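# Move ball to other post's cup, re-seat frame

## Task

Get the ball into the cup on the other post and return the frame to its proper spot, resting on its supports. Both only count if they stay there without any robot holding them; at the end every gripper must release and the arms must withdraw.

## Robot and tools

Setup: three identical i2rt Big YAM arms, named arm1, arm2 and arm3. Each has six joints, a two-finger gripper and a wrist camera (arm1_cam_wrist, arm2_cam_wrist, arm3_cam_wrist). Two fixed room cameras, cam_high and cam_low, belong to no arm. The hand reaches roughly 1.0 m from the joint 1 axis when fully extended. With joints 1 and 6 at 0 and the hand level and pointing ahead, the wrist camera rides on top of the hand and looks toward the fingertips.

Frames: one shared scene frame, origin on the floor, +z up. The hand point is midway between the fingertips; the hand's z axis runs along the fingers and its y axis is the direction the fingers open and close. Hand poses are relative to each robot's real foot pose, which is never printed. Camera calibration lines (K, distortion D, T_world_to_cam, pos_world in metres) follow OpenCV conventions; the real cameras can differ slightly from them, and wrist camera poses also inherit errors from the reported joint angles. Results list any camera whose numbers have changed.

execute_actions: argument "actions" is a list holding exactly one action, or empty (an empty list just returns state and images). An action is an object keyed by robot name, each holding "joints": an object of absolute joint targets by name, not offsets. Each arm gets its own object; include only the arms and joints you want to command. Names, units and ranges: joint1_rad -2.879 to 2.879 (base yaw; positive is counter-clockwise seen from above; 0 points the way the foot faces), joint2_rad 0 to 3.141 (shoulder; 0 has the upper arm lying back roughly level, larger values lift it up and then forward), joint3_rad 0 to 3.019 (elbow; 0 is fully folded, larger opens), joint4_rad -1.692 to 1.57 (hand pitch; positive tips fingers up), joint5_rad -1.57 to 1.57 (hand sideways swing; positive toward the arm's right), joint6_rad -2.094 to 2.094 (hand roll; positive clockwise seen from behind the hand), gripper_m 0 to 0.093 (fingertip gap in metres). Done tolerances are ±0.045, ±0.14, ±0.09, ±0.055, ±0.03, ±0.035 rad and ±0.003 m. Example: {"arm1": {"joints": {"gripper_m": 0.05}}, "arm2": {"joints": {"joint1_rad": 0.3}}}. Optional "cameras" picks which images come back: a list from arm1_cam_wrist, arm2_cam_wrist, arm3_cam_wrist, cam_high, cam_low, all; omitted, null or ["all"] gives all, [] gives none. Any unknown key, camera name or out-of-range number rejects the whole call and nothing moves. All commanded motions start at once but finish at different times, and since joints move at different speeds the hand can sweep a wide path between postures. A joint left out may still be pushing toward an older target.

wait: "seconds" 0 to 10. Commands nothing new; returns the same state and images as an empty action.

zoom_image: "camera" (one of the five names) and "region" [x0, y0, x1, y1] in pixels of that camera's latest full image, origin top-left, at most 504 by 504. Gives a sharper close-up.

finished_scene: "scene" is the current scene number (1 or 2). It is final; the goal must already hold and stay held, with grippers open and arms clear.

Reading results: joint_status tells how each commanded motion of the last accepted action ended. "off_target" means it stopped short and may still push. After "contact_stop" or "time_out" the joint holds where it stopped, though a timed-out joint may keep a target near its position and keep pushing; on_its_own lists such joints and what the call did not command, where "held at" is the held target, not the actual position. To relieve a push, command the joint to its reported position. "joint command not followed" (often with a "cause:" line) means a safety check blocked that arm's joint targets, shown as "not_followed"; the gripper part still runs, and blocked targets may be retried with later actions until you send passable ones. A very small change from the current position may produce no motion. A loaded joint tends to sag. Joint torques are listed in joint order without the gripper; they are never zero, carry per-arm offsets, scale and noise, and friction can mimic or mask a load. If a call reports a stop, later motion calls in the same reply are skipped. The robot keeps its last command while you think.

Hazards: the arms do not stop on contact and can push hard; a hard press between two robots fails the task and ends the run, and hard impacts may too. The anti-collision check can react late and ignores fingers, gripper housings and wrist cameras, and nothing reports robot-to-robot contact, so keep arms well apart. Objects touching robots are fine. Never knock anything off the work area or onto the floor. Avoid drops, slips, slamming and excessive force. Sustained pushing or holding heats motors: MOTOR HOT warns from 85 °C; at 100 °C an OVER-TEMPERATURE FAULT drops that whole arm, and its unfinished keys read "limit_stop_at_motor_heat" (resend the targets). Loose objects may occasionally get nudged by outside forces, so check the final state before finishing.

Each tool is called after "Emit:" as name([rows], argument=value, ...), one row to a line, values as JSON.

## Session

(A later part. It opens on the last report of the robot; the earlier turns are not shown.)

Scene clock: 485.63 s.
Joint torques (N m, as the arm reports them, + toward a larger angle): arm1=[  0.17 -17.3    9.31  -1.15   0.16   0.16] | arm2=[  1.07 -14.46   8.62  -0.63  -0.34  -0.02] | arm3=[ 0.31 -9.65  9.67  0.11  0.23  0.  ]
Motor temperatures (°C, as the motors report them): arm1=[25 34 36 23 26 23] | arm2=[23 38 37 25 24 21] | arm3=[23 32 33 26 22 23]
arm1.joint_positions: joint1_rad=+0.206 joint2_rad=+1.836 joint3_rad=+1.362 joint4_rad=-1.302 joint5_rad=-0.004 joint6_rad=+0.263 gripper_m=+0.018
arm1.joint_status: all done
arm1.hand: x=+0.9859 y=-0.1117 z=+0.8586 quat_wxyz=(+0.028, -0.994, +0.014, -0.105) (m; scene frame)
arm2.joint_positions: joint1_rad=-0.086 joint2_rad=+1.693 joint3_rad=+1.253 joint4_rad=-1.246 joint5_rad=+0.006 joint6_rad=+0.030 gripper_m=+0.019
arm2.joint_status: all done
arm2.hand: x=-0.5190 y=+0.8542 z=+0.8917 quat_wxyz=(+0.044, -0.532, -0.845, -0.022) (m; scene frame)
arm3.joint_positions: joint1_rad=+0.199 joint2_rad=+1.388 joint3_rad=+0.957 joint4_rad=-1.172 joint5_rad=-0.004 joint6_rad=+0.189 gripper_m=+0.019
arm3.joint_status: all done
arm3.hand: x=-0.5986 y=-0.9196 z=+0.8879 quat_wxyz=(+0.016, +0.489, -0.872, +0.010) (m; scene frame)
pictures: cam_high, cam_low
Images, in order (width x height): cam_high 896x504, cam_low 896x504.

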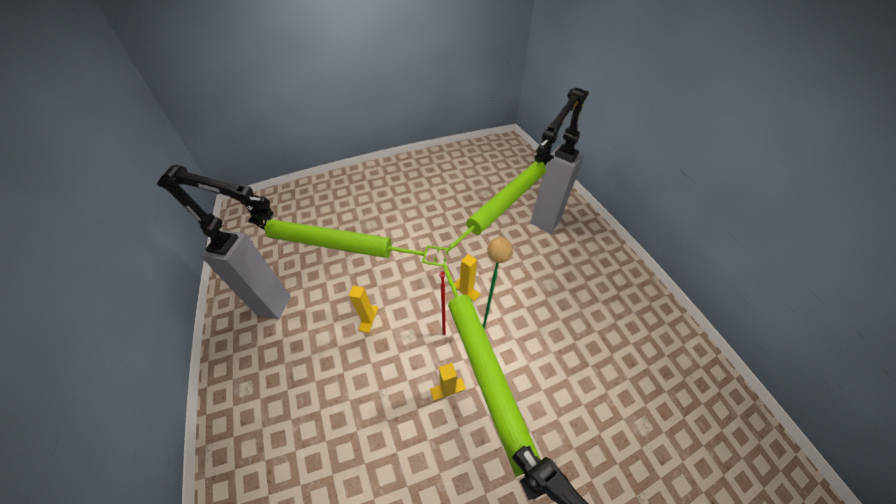

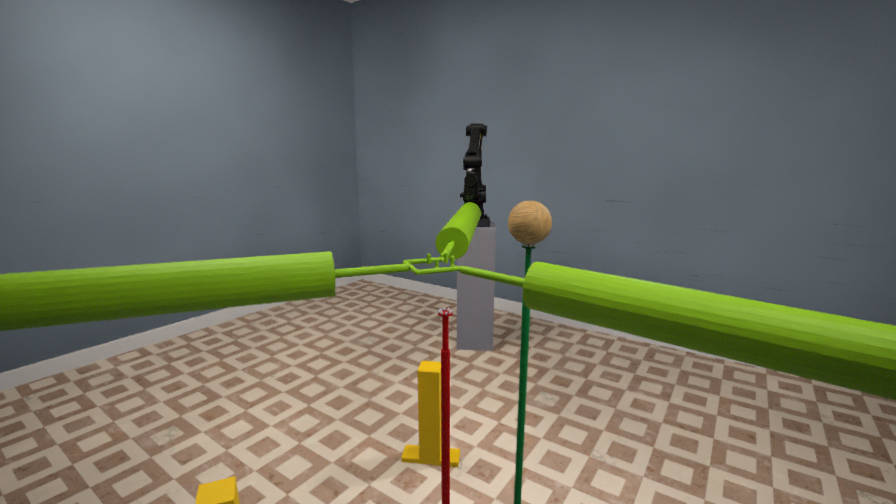

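Emit:
execute_actions([
  {"arm1":{"joints":{"joint1_rad":0.39,"joint2_rad":2.13,"joint3_rad":1.75,"joint4_rad":-1.268,"joint6_rad":0.31}},"arm2":{"joints":{"joint1_rad":-0.29,"joint2_rad":1.95,"joint3_rad":1.49,"joint4_rad":-1.108,"joint6_rad":-0.05}},"arm3":{"joints":{"joint1_rad":0.27,"joint2_rad":1.06,"joint3_rad":0.60,"joint4_rad":-1.13,"joint6_rad":0.24}}},
], cameras=["cam_high"])

Emit:
execute_actions([
  {"arm1":{"joints":{"joint2_rad":2.36,"joint3_rad":1.61,"joint4_rad":-0.93}},"arm2":{"joints":{"joint2_rad":2.21,"joint3_rad":1.35,"joint4_rad":-0.735}},"arm3":{"joints":{"joint2_rad":1.63,"joint3_rad":0.43,"joint4_rad":-0.39}}},
], cameras=["cam_high"])

Scene clock: 501.90 s.
Joint torques (N m, as the arm reports them, + toward a larger angle): arm1=[ -0.18 -23.28  13.09  -0.17   0.37  -0.5 ] | arm2=[  1.37 -19.52  10.31  -0.28  -0.78   0.82] | arm3=[ 0.35 -5.25  8.67  0.51  0.55 -0.1 ]
Motor temperatures (°C, as the motors report them): arm1=[25 35 37 23 25 23] | arm2=[23 38 37 25 24 21] | arm3=[23 30 34 26 22 23]
arm1.joint_positions: joint1_rad=+0.384 joint2_rad=+2.188 joint3_rad=+1.675 joint4_rad=-1.264 joint5_rad=-0.009 joint6_rad=+0.388 gripper_m=+0.018
arm1.joint_status: joint6_rad time_out (moved +0.125 of +0.047); the others done
arm1.on_its_own: joint6_rad reads +0.388 and still pushes toward +0.310 since a time_out
arm1.hand: x=+0.9205 y=-0.2326 z=+0.7654 quat_wxyz=(+0.041, -0.994, -0.011, -0.102) (m; scene frame)
arm2.joint_positions: joint1_rad=-0.292 joint2_rad=+1.974 joint3_rad=+1.433 joint4_rad=-1.102 joint5_rad=+0.016 joint6_rad=-0.131 gripper_m=+0.019
arm2.joint_status: joint6_rad time_out (moved -0.161 of -0.080); the others done
arm2.on_its_own: joint6_rad reads -0.131 and still pushes toward -0.050 since a time_out
arm2.hand: x=-0.5828 y=+0.7322 z=+0.8121 quat_wxyz=(+0.026, -0.551, -0.834, -0.013) (m; scene frame)
arm3.joint_positions: joint1_rad=+0.265 joint2_rad=+1.078 joint3_rad=+0.587 joint4_rad=-1.135 joint5_rad=-0.011 joint6_rad=+0.251 gripper_m=+0.019
arm3.joint_status: all done
arm3.hand: x=-0.6608 y=-1.0390 z=+0.8493 quat_wxyz=(+0.026, +0.490, -0.871, +0.016) (m; scene frame)
pictures: cam_high
Images, in order (width x height): cam_high 896x504.

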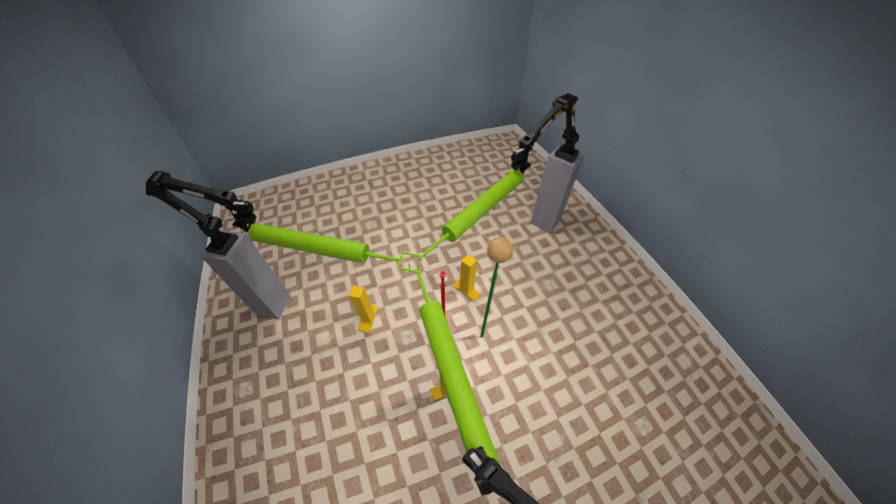

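not run: a stop came earlier in this reply.

Emit:
execute_actions([
  {"arm1":{"joints":{"joint1_rad":0.34,"joint2_rad":2.36,"joint3_rad":1.61,"joint4_rad":-0.93,"joint6_rad":0.35}},"arm2":{"joints":{"joint1_rad":-0.24,"joint2_rad":2.21,"joint3_rad":1.35,"joint4_rad":-0.735,"joint6_rad":-0.09}},"arm3":{"joints":{"joint1_rad":0.25,"joint2_rad":1.63,"joint3_rad":0.43,"joint4_rad":-0.39}}},
], cameras=["cam_high"])

Emit:
execute_actions([
  {"arm1":{"joints":{"joint2_rad":2.62,"joint3_rad":1.674,"joint4_rad":-0.74}},"arm2":{"joints":{"joint2_rad":2.51,"joint3_rad":1.42,"joint4_rad":-0.52}},"arm3":{"joints":{"joint2_rad":2.31,"joint3_rad":0.54,"joint4_rad":0.16}}},
], cameras=["cam_high","cam_low"])

Scene clock: 511.70 s.
Joint torques (N m, as the arm reports them, + toward a larger angle): arm1=[ -2.28 -24.2    6.41  -0.13   0.77  -0.19] | arm2=[  2.64 -21.24   5.12   0.42  -0.77   0.4 ] | arm3=[-0.31 -6.54  3.34  0.75  0.28 -0.07]
Motor temperatures (°C, as the motors report them): arm1=[25 37 38 23 25 24] | arm2=[23 40 38 25 24 22] | arm3=[23 29 33 26 22 23]
arm1.joint_positions: joint1_rad=+0.356 joint2_rad=+2.428 joint3_rad=+1.596 joint4_rad=-0.927 joint5_rad=-0.019 joint6_rad=+0.392 gripper_m=+0.018
arm1.joint_status: joint6_rad time_out (moved +0.004 of -0.038); the others done
arm1.on_its_own: joint6_rad reads +0.392 and still pushes toward +0.350 since a time_out
arm1.hand: x=+0.9307 y=-0.2120 z=+0.5969 quat_wxyz=(+0.032, -0.995, +0.005, -0.096) (m; scene frame)
arm2.joint_positions: joint1_rad=-0.256 joint2_rad=+2.248 joint3_rad=+1.341 joint4_rad=-0.748 joint5_rad=+0.016 joint6_rad=-0.131 gripper_m=+0.019
arm2.joint_status: joint6_rad time_out (moved +0.000 of +0.041); the others done
arm2.on_its_own: joint6_rad reads -0.131 and still pushes toward -0.090 since a time_out
arm2.hand: x=-0.5681 y=+0.7503 z=+0.6389 quat_wxyz=(+0.031, -0.536, -0.843, -0.016) (m; scene frame)
arm3.joint_positions: joint1_rad=+0.253 joint2_rad=+1.625 joint3_rad=+0.432 joint4_rad=-0.399 joint5_rad=-0.005 joint6_rad=+0.248 gripper_m=+0.019
arm3.joint_status: all done
arm3.hand: x=-0.6516 y=-1.0218 z=+0.6827 quat_wxyz=(+0.011, +0.487, -0.874, +0.006) (m; scene frame)
pictures: cam_high
Images, in order (width x height): cam_high 896x504.

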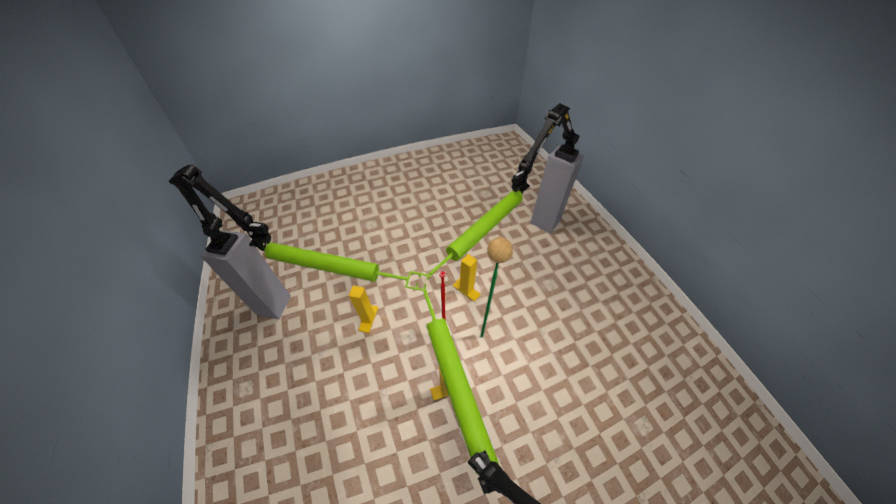

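not run: a stop came earlier in this reply.

XY is near home. Omit j6 hereafter.

Emit:
execute_actions([
  {"arm1":{"joints":{"joint2_rad":2.61,"joint3_rad":1.68,"joint4_rad":-0.73,"joint6_rad":0.39}},"arm2":{"joints":{"joint2_rad":2.50,"joint3_rad":1.43,"joint4_rad":-0.52,"joint6_rad":-0.13}},"arm3":{"joints":{"joint2_rad":2.33,"joint3_rad":0.55,"joint4_rad":0.17}}},
], cameras=["cam_high"])

Emit:
execute_actions([
  {"arm1":{"joints":{"joint2_rad":2.76,"joint3_rad":1.76,"joint4_rad":-0.675}},"arm2":{"joints":{"joint2_rad":2.66,"joint3_rad":1.50,"joint4_rad":-0.43}},"arm3":{"joints":{"joint2_rad":2.61,"joint3_rad":0.67,"joint4_rad":0.346}}},
])

Scene clock: 517.90 s.
Joint torques (N m, as the arm reports them, + toward a larger angle): arm1=[ -0.68 -23.63   6.53  -0.28   0.08   0.13] | arm2=[  1.57 -21.03   5.37   0.14  -0.06   0.  ] | arm3=[-0.28 -8.55 -2.31  0.43  0.02 -0.06]
Motor temperatures (°C, as the motors report them): arm1=[25 38 37 23 26 24] | arm2=[23 41 36 25 24 21] | arm3=[23 29 32 26 22 23]
arm1.joint_positions: joint1_rad=+0.335 joint2_rad=+2.662 joint3_rad=+1.651 joint4_rad=-0.722 joint5_rad=-0.002 joint6_rad=+0.397 gripper_m=+0.018
arm1.joint_status: all done
arm1.hand: x=+0.9375 y=-0.1933 z=+0.4728 quat_wxyz=(+0.034, -0.996, +0.017, -0.081) (m; scene frame)
arm2.joint_positions: joint1_rad=-0.243 joint2_rad=+2.527 joint3_rad=+1.396 joint4_rad=-0.525 joint5_rad=-0.003 joint6_rad=-0.133 gripper_m=+0.019
arm2.joint_status: all done
arm2.hand: x=-0.5623 y=+0.7652 z=+0.5043 quat_wxyz=(+0.025, -0.530, -0.847, -0.023) (m; scene frame)
arm3.joint_positions: joint1_rad=+0.253 joint2_rad=+2.314 joint3_rad=+0.566 joint4_rad=+0.171 joint5_rad=+0.003 joint6_rad=+0.248 gripper_m=+0.019
arm3.joint_status: all done
arm3.hand: x=-0.6469 y=-1.0100 z=+0.5199 quat_wxyz=(+0.004, +0.487, -0.873, +0.004) (m; scene frame)
pictures: cam_high
Images, in order (width x height): cam_high 896x504.

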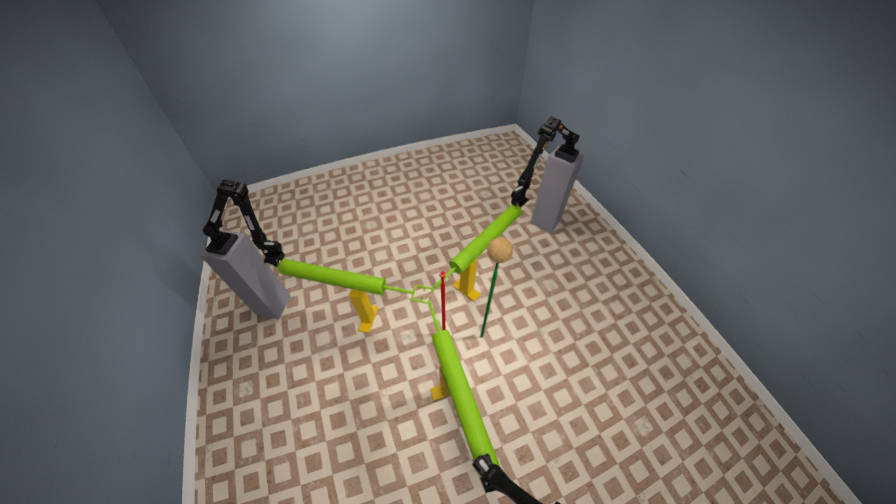

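Scene clock: 518.80 s.
Joint torques (N m, as the arm reports them, + toward a larger angle): arm1=[ -0.79 -18.28   7.24   1.79   0.08   0.07] | arm2=[  1.61 -18.41   5.51   0.67  -0.07   0.03] | arm3=[-0.3  -8.58 -2.95  0.68  0.3  -0.06]
Motor temperatures (°C, as the motors report them): arm1=[25 38 37 23 26 23] | arm2=[23 41 36 25 24 21] | arm3=[23 29 32 26 22 23]
arm1.joint_positions: joint1_rad=+0.340 joint2_rad=+2.744 joint3_rad=+1.721 joint4_rad=-0.720 joint5_rad=-0.001 joint6_rad=+0.403 gripper_m=+0.018
arm1.joint_status: all done
arm1.hand: x=+0.9367 y=-0.1962 z=+0.4405 quat_wxyz=(+0.036, -0.996, +0.017, -0.085) (m; scene frame)
arm2.joint_positions: joint1_rad=-0.245 joint2_rad=+2.647 joint3_rad=+1.460 joint4_rad=-0.449 joint5_rad=-0.002 joint6_rad=-0.134 gripper_m=+0.019
arm2.joint_status: all done
arm2.hand: x=-0.5623 y=+0.7625 z=+0.4521 quat_wxyz=(+0.018, -0.530, -0.847, -0.017) (m; scene frame)
arm3.joint_positions: joint1_rad=+0.253 joint2_rad=+2.580 joint3_rad=+0.678 joint4_rad=+0.340 joint5_rad=-0.005 joint6_rad=+0.247 gripper_m=+0.019
arm3.joint_status: all done
arm3.hand: x=-0.6491 y=-1.0121 z=+0.4460 quat_wxyz=(+0.000, +0.487, -0.873, -0.004) (m; scene frame)
pictures: arm1_cam_wrist, arm2_cam_wrist, arm3_cam_wrist, cam_high, cam_low
camera_calibration (this result's frames):
arm1_cam_wrist: T_world_to_cam=[[0.0177433, 0.995309, 0.0951046, 0.136014], [0.692733, -0.0808273, 0.71665, -0.980274], [0.720975, 0.0531664, -0.690918, -0.235847], [0, 0, 0, 1]] pos_world=[0.846695, -0.20207, 0.526627]
arm2_cam_wrist: T_world_to_cam=[[-0.900851, -0.434099, -0.00504396, -0.176519], [-0.344349, 0.707427, 0.617228, -1.0016], [-0.26437, 0.557767, -0.786768, -0.0944604], [0, 0, 0, 1]] pos_world=[-0.528889, 0.684619, 0.543006]
arm3_cam_wrist: T_world_to_cam=[[0.854345, -0.519581, -0.0114302, 0.0334619], [-0.413738, -0.693289, 0.590061, -1.23048], [-0.314509, -0.499386, -0.807278, -0.22342], [0, 0, 0, 1]] pos_world=[-0.607952, -0.947265, 0.546079]
Images, in order (width x height): arm1_cam_wrist 896x504, arm2_cam_wrist 896x504, arm3_cam_wrist 896x504, cam_high 896x504, cam_low 896x504.

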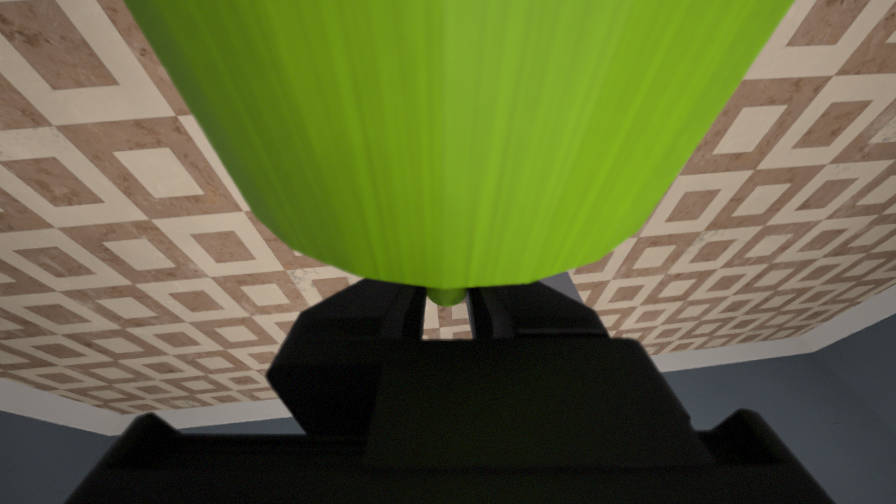

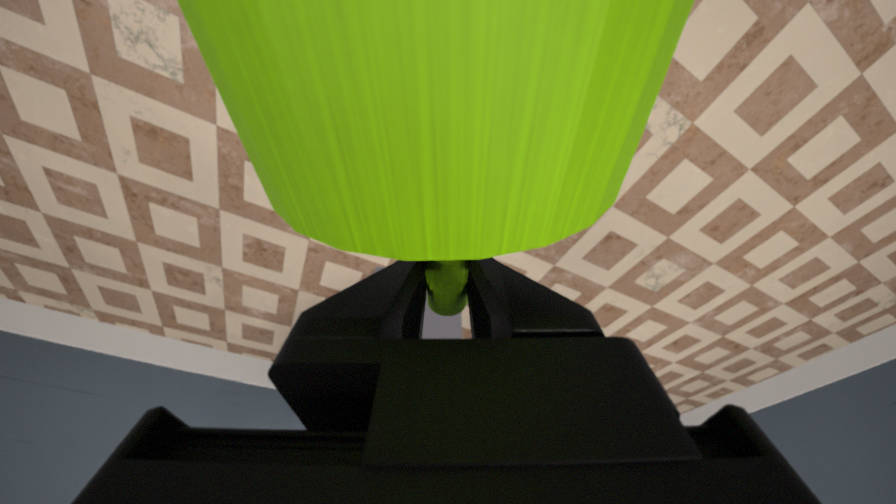

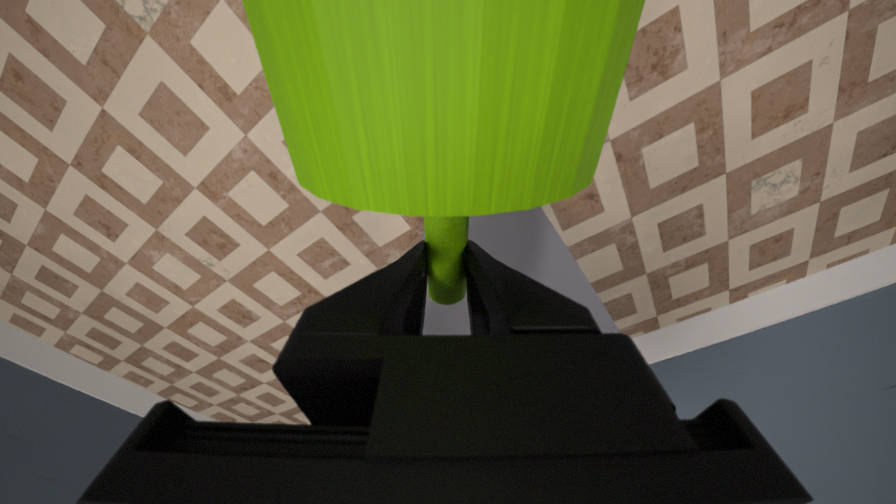

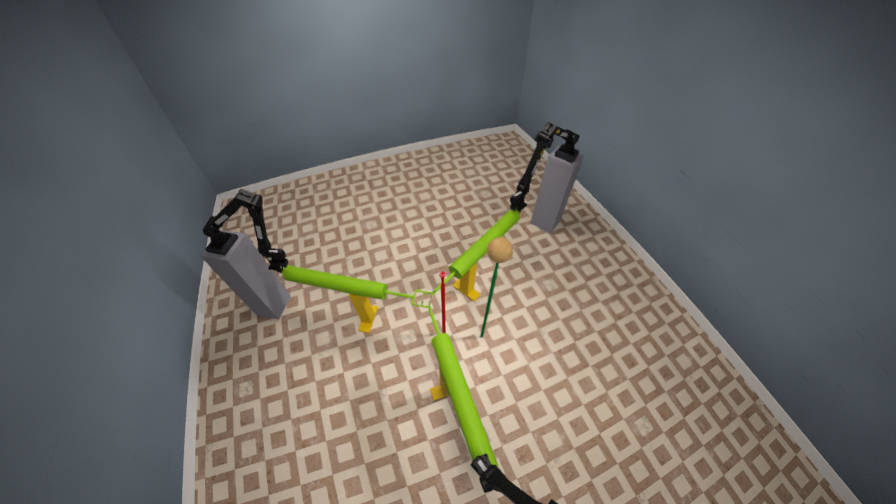

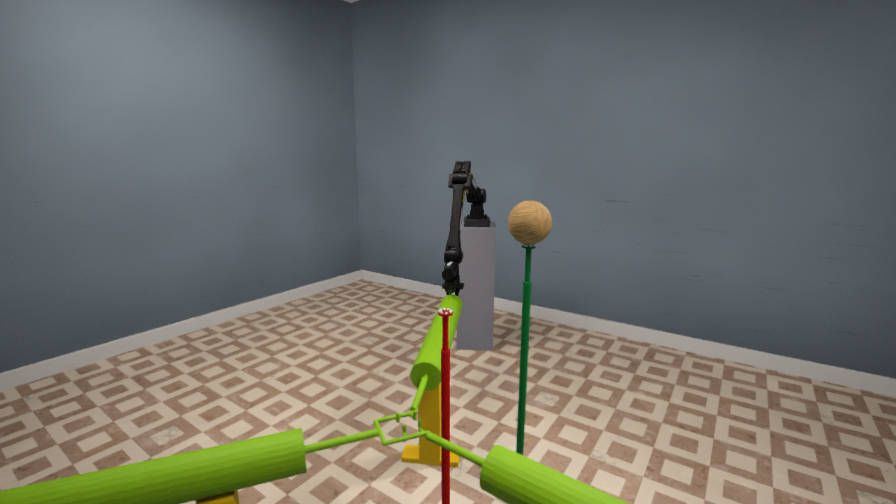

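Emit:
execute_actions([
  {"arm1":{"joints":{"joint1_rad":0.395,"joint2_rad":2.68,"joint3_rad":1.74}},"arm2":{"joints":{"joint1_rad":-0.295,"joint2_rad":2.58,"joint3_rad":1.48}},"arm3":{"joints":{"joint2_rad":2.47,"joint3_rad":0.6,"joint4_rad":0.3}}},
], cameras=[])

Emit:
execute_actions([
  {"arm1":{"joints":{"joint2_rad":2.79,"joint3_rad":1.77,"joint4_rad":-0.67}},"arm2":{"joints":{"joint2_rad":2.69,"joint3_rad":1.50,"joint4_rad":-0.42}},"arm3":{"joints":{"joint2_rad":2.61,"joint3_rad":0.655,"joint4_rad":0.35}}},
], cameras=["cam_high","cam_low"])

Scene clock: 525.80 s.
Joint torques (N m, as the arm reports them, + toward a larger angle): arm1=[  2.29 -23.86   5.57   0.28  -0.07  -0.02] | arm2=[ -0.32 -22.73   4.15   0.08   0.12   0.25] | arm3=[ -0.32 -12.94  -2.66   0.25   0.18  -0.05]
Motor temperatures (°C, as the motors report them): arm1=[25 38 36 23 25 23] | arm2=[23 41 35 25 24 21] | arm3=[23 29 31 26 22 23]
arm1.joint_positions: joint1_rad=+0.367 joint2_rad=+2.735 joint3_rad=+1.721 joint4_rad=-0.679 joint5_rad=+0.003 joint6_rad=+0.419 gripper_m=+0.018
arm1.joint_status: all done
arm1.hand: x=+0.9291 y=-0.2151 z=+0.4432 quat_wxyz=(+0.030, -0.998, +0.012, -0.061) (m; scene frame)
arm2.joint_positions: joint1_rad=-0.276 joint2_rad=+2.627 joint3_rad=+1.464 joint4_rad=-0.432 joint5_rad=-0.006 joint6_rad=-0.157 gripper_m=+0.019
arm2.joint_status: all done
arm2.hand: x=-0.5723 y=+0.7420 z=+0.4631 quat_wxyz=(+0.000, -0.534, -0.845, -0.005) (m; scene frame)
arm3.joint_positions: joint1_rad=+0.253 joint2_rad=+2.505 joint3_rad=+0.604 joint4_rad=+0.304 joint5_rad=-0.002 joint6_rad=+0.247 gripper_m=+0.019
arm3.joint_status: all done
arm3.hand: x=-0.6547 y=-1.0316 z=+0.4725 quat_wxyz=(+0.012, +0.487, -0.873, +0.009) (m; scene frame)
pictures: none
No camera images: the call's "cameras" was empty. Leave "cameras" out to get every camera's image.

Scene clock: 526.57 s.
Joint torques (N m, as the arm reports them, + toward a larger angle): arm1=[  1.79 -16.85   6.77   1.11  -0.17  -0.07] | arm2=[ -0.37 -16.39   4.45   0.43   0.1    0.26] | arm3=[-0.26 -9.14 -2.58  0.82  0.26 -0.05]
Motor temperatures (°C, as the motors report them): arm1=[25 38 35 23 25 23] | arm2=[23 41 35 25 24 21] | arm3=[23 29 31 26 22 23]
arm1.joint_positions: joint1_rad=+0.367 joint2_rad=+2.750 joint3_rad=+1.739 joint4_rad=-0.696 joint5_rad=+0.006 joint6_rad=+0.420 gripper_m=+0.018
arm1.joint_status: all done
arm1.hand: x=+0.9304 y=-0.2141 z=+0.4386 quat_wxyz=(+0.034, -0.997, +0.012, -0.067) (m; scene frame)
arm2.joint_positions: joint1_rad=-0.276 joint2_rad=+2.645 joint3_rad=+1.478 joint4_rad=-0.431 joint5_rad=-0.006 joint6_rad=-0.157 gripper_m=+0.019
arm2.joint_status: all done
arm2.hand: x=-0.5725 y=+0.7422 z=+0.4555 quat_wxyz=(+0.002, -0.534, -0.845, -0.007) (m; scene frame)
arm3.joint_positions: joint1_rad=+0.253 joint2_rad=+2.593 joint3_rad=+0.654 joint4_rad=+0.339 joint5_rad=-0.004 joint6_rad=+0.247 gripper_m=+0.019
arm3.joint_status: all done
arm3.hand: x=-0.6553 y=-1.0323 z=+0.4466 quat_wxyz=(+0.014, +0.487, -0.873, +0.009) (m; scene frame)
pictures: cam_high, cam_low
Images, in order (width x height): cam_high 896x504, cam_low 896x504.

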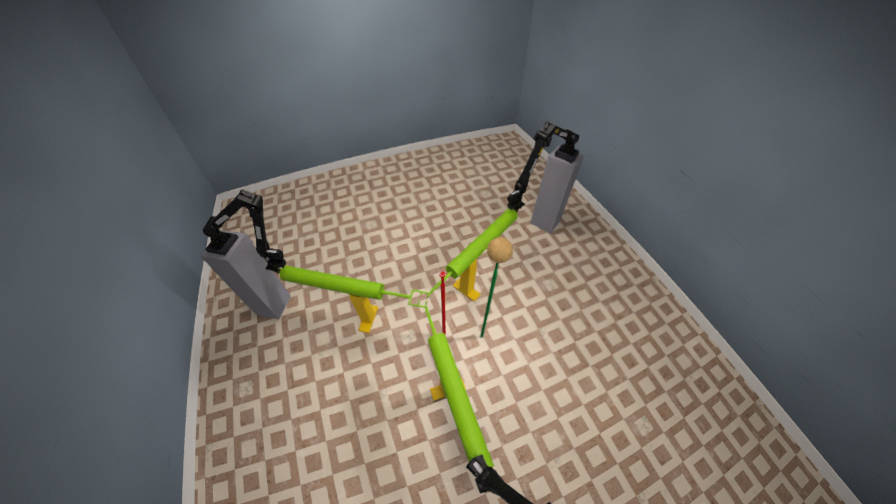

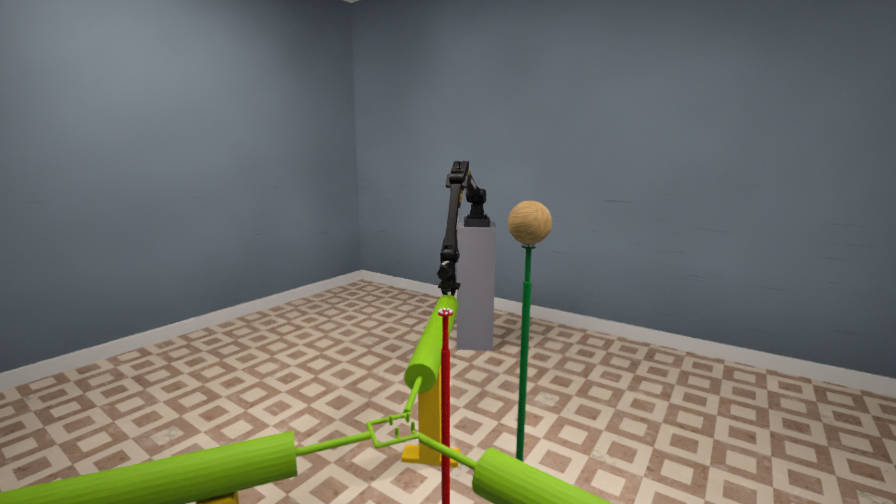

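Matches the original. Release and retreat.

Emit:
execute_actions([
  {"arm1":{"joints":{"gripper_m":0.09}},"arm2":{"joints":{"gripper_m":0.09}},"arm3":{"joints":{"gripper_m":0.09}}},
], cameras=[])

Emit:
execute_actions([
  {"arm1":{"joints":{"joint2_rad":2.36,"joint3_rad":1.61,"joint4_rad":-0.93}},"arm2":{"joints":{"joint2_rad":2.21,"joint3_rad":1.35,"joint4_rad":-0.735}},"arm3":{"joints":{"joint2_rad":1.63,"joint3_rad":0.43,"joint4_rad":-0.39}}},
], cameras=["cam_high","cam_low"])

Emit:
finished_scene(scene=1)

Scene clock: 533.23 s.
Joint torques (N m, as the arm reports them, + toward a larger angle): arm1=[  0.89 -18.18   5.81   0.35  -0.25   0.01] | arm2=[  0.6  -16.53   4.43   0.42  -0.04   0.12] | arm3=[-0.28 -9.15 -2.64  0.82  0.19 -0.05]
Motor temperatures (°C, as the motors report them): arm1=[25 37 35 23 25 23] | arm2=[23 41 34 25 23 21] | arm3=[23 29 30 26 22 23]
arm1.joint_positions: joint1_rad=+0.377 joint2_rad=+2.772 joint3_rad=+1.750 joint4_rad=-0.674 joint5_rad=+0.007 joint6_rad=+0.410 gripper_m=+0.090
arm1.joint_status: all done
arm1.hand: x=+0.9316 y=-0.2191 z=+0.4281 quat_wxyz=(+0.033, -0.998, +0.002, -0.062) (m; scene frame)
arm2.joint_positions: joint1_rad=-0.288 joint2_rad=+2.648 joint3_rad=+1.478 joint4_rad=-0.431 joint5_rad=-0.003 joint6_rad=-0.144 gripper_m=+0.090
arm2.joint_status: all done
arm2.hand: x=-0.5796 y=+0.7413 z=+0.4544 quat_wxyz=(+0.004, -0.545, -0.839, -0.006) (m; scene frame)
arm3.joint_positions: joint1_rad=+0.253 joint2_rad=+2.593 joint3_rad=+0.654 joint4_rad=+0.339 joint5_rad=-0.002 joint6_rad=+0.247 gripper_m=+0.090
arm3.joint_status: all done
arm3.hand: x=-0.6550 y=-1.0324 z=+0.4466 quat_wxyz=(+0.014, +0.487, -0.873, +0.010) (m; scene frame)
pictures: none
No camera images: the call's "cameras" was empty. Leave "cameras" out to get every camera's image.

Scene clock: 534.93 s.
Joint torques (N m, as the arm reports them, + toward a larger angle): arm1=[  0.51 -20.59   5.95  -0.21  -0.11   0.08] | arm2=[  0.71 -16.38   5.33  -0.3   -0.04   0.12] | arm3=[-0.29 -7.98  3.13 -0.02  0.19 -0.05]
Motor temperatures (°C, as the motors report them): arm1=[25 37 35 23 25 23] | arm2=[23 41 33 25 23 21] | arm3=[23 29 30 26 22 23]
arm1.joint_positions: joint1_rad=+0.381 joint2_rad=+2.376 joint3_rad=+1.606 joint4_rad=-0.923 joint5_rad=+0.004 joint6_rad=+0.403 gripper_m=+0.090
arm1.joint_status: all done
arm1.hand: x=+0.9138 y=-0.2310 z=+0.6274 quat_wxyz=(+0.030, -0.998, -0.004, -0.061) (m; scene frame)
arm2.joint_positions: joint1_rad=-0.288 joint2_rad=+2.175 joint3_rad=+1.348 joint4_rad=-0.724 joint5_rad=-0.003 joint6_rad=-0.144 gripper_m=+0.090
arm2.joint_status: all done
arm2.hand: x=-0.5736 y=+0.7186 z=+0.6786 quat_wxyz=(-0.015, -0.545, -0.838, +0.010) (m; scene frame)
arm3.joint_positions: joint1_rad=+0.253 joint2_rad=+1.642 joint3_rad=+0.433 joint4_rad=-0.378 joint5_rad=-0.002 joint6_rad=+0.247 gripper_m=+0.090
arm3.joint_status: all done
arm3.hand: x=-0.6506 y=-1.0197 z=+0.6789 quat_wxyz=(+0.009, +0.487, -0.873, +0.005) (m; scene frame)
pictures: cam_high, cam_low
Images, in order (width x height): cam_high 896x504, cam_low 896x504.

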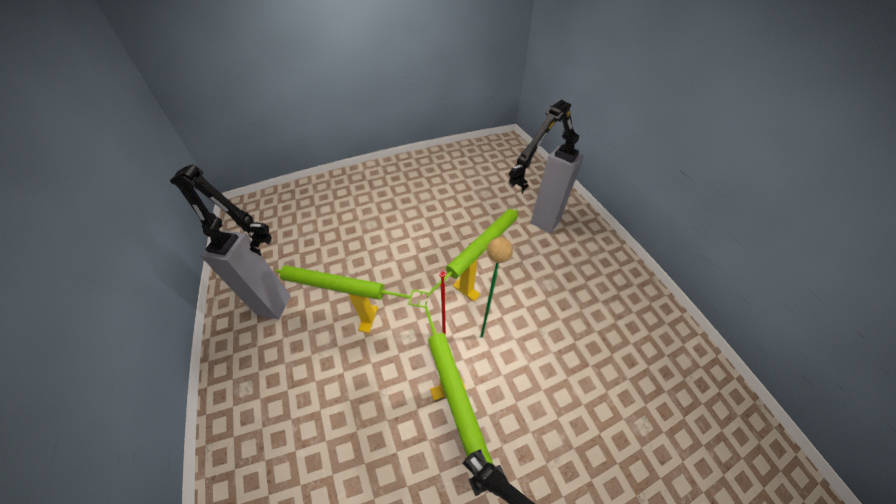

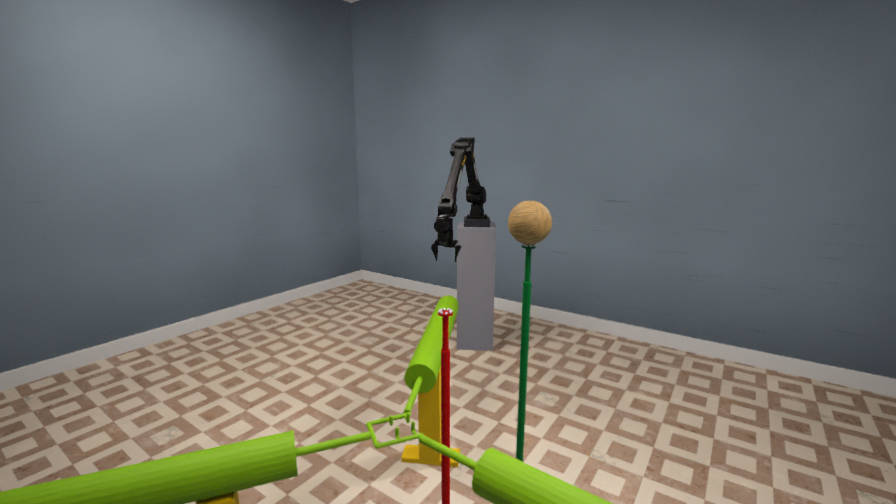

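The scene is finished: the task was done.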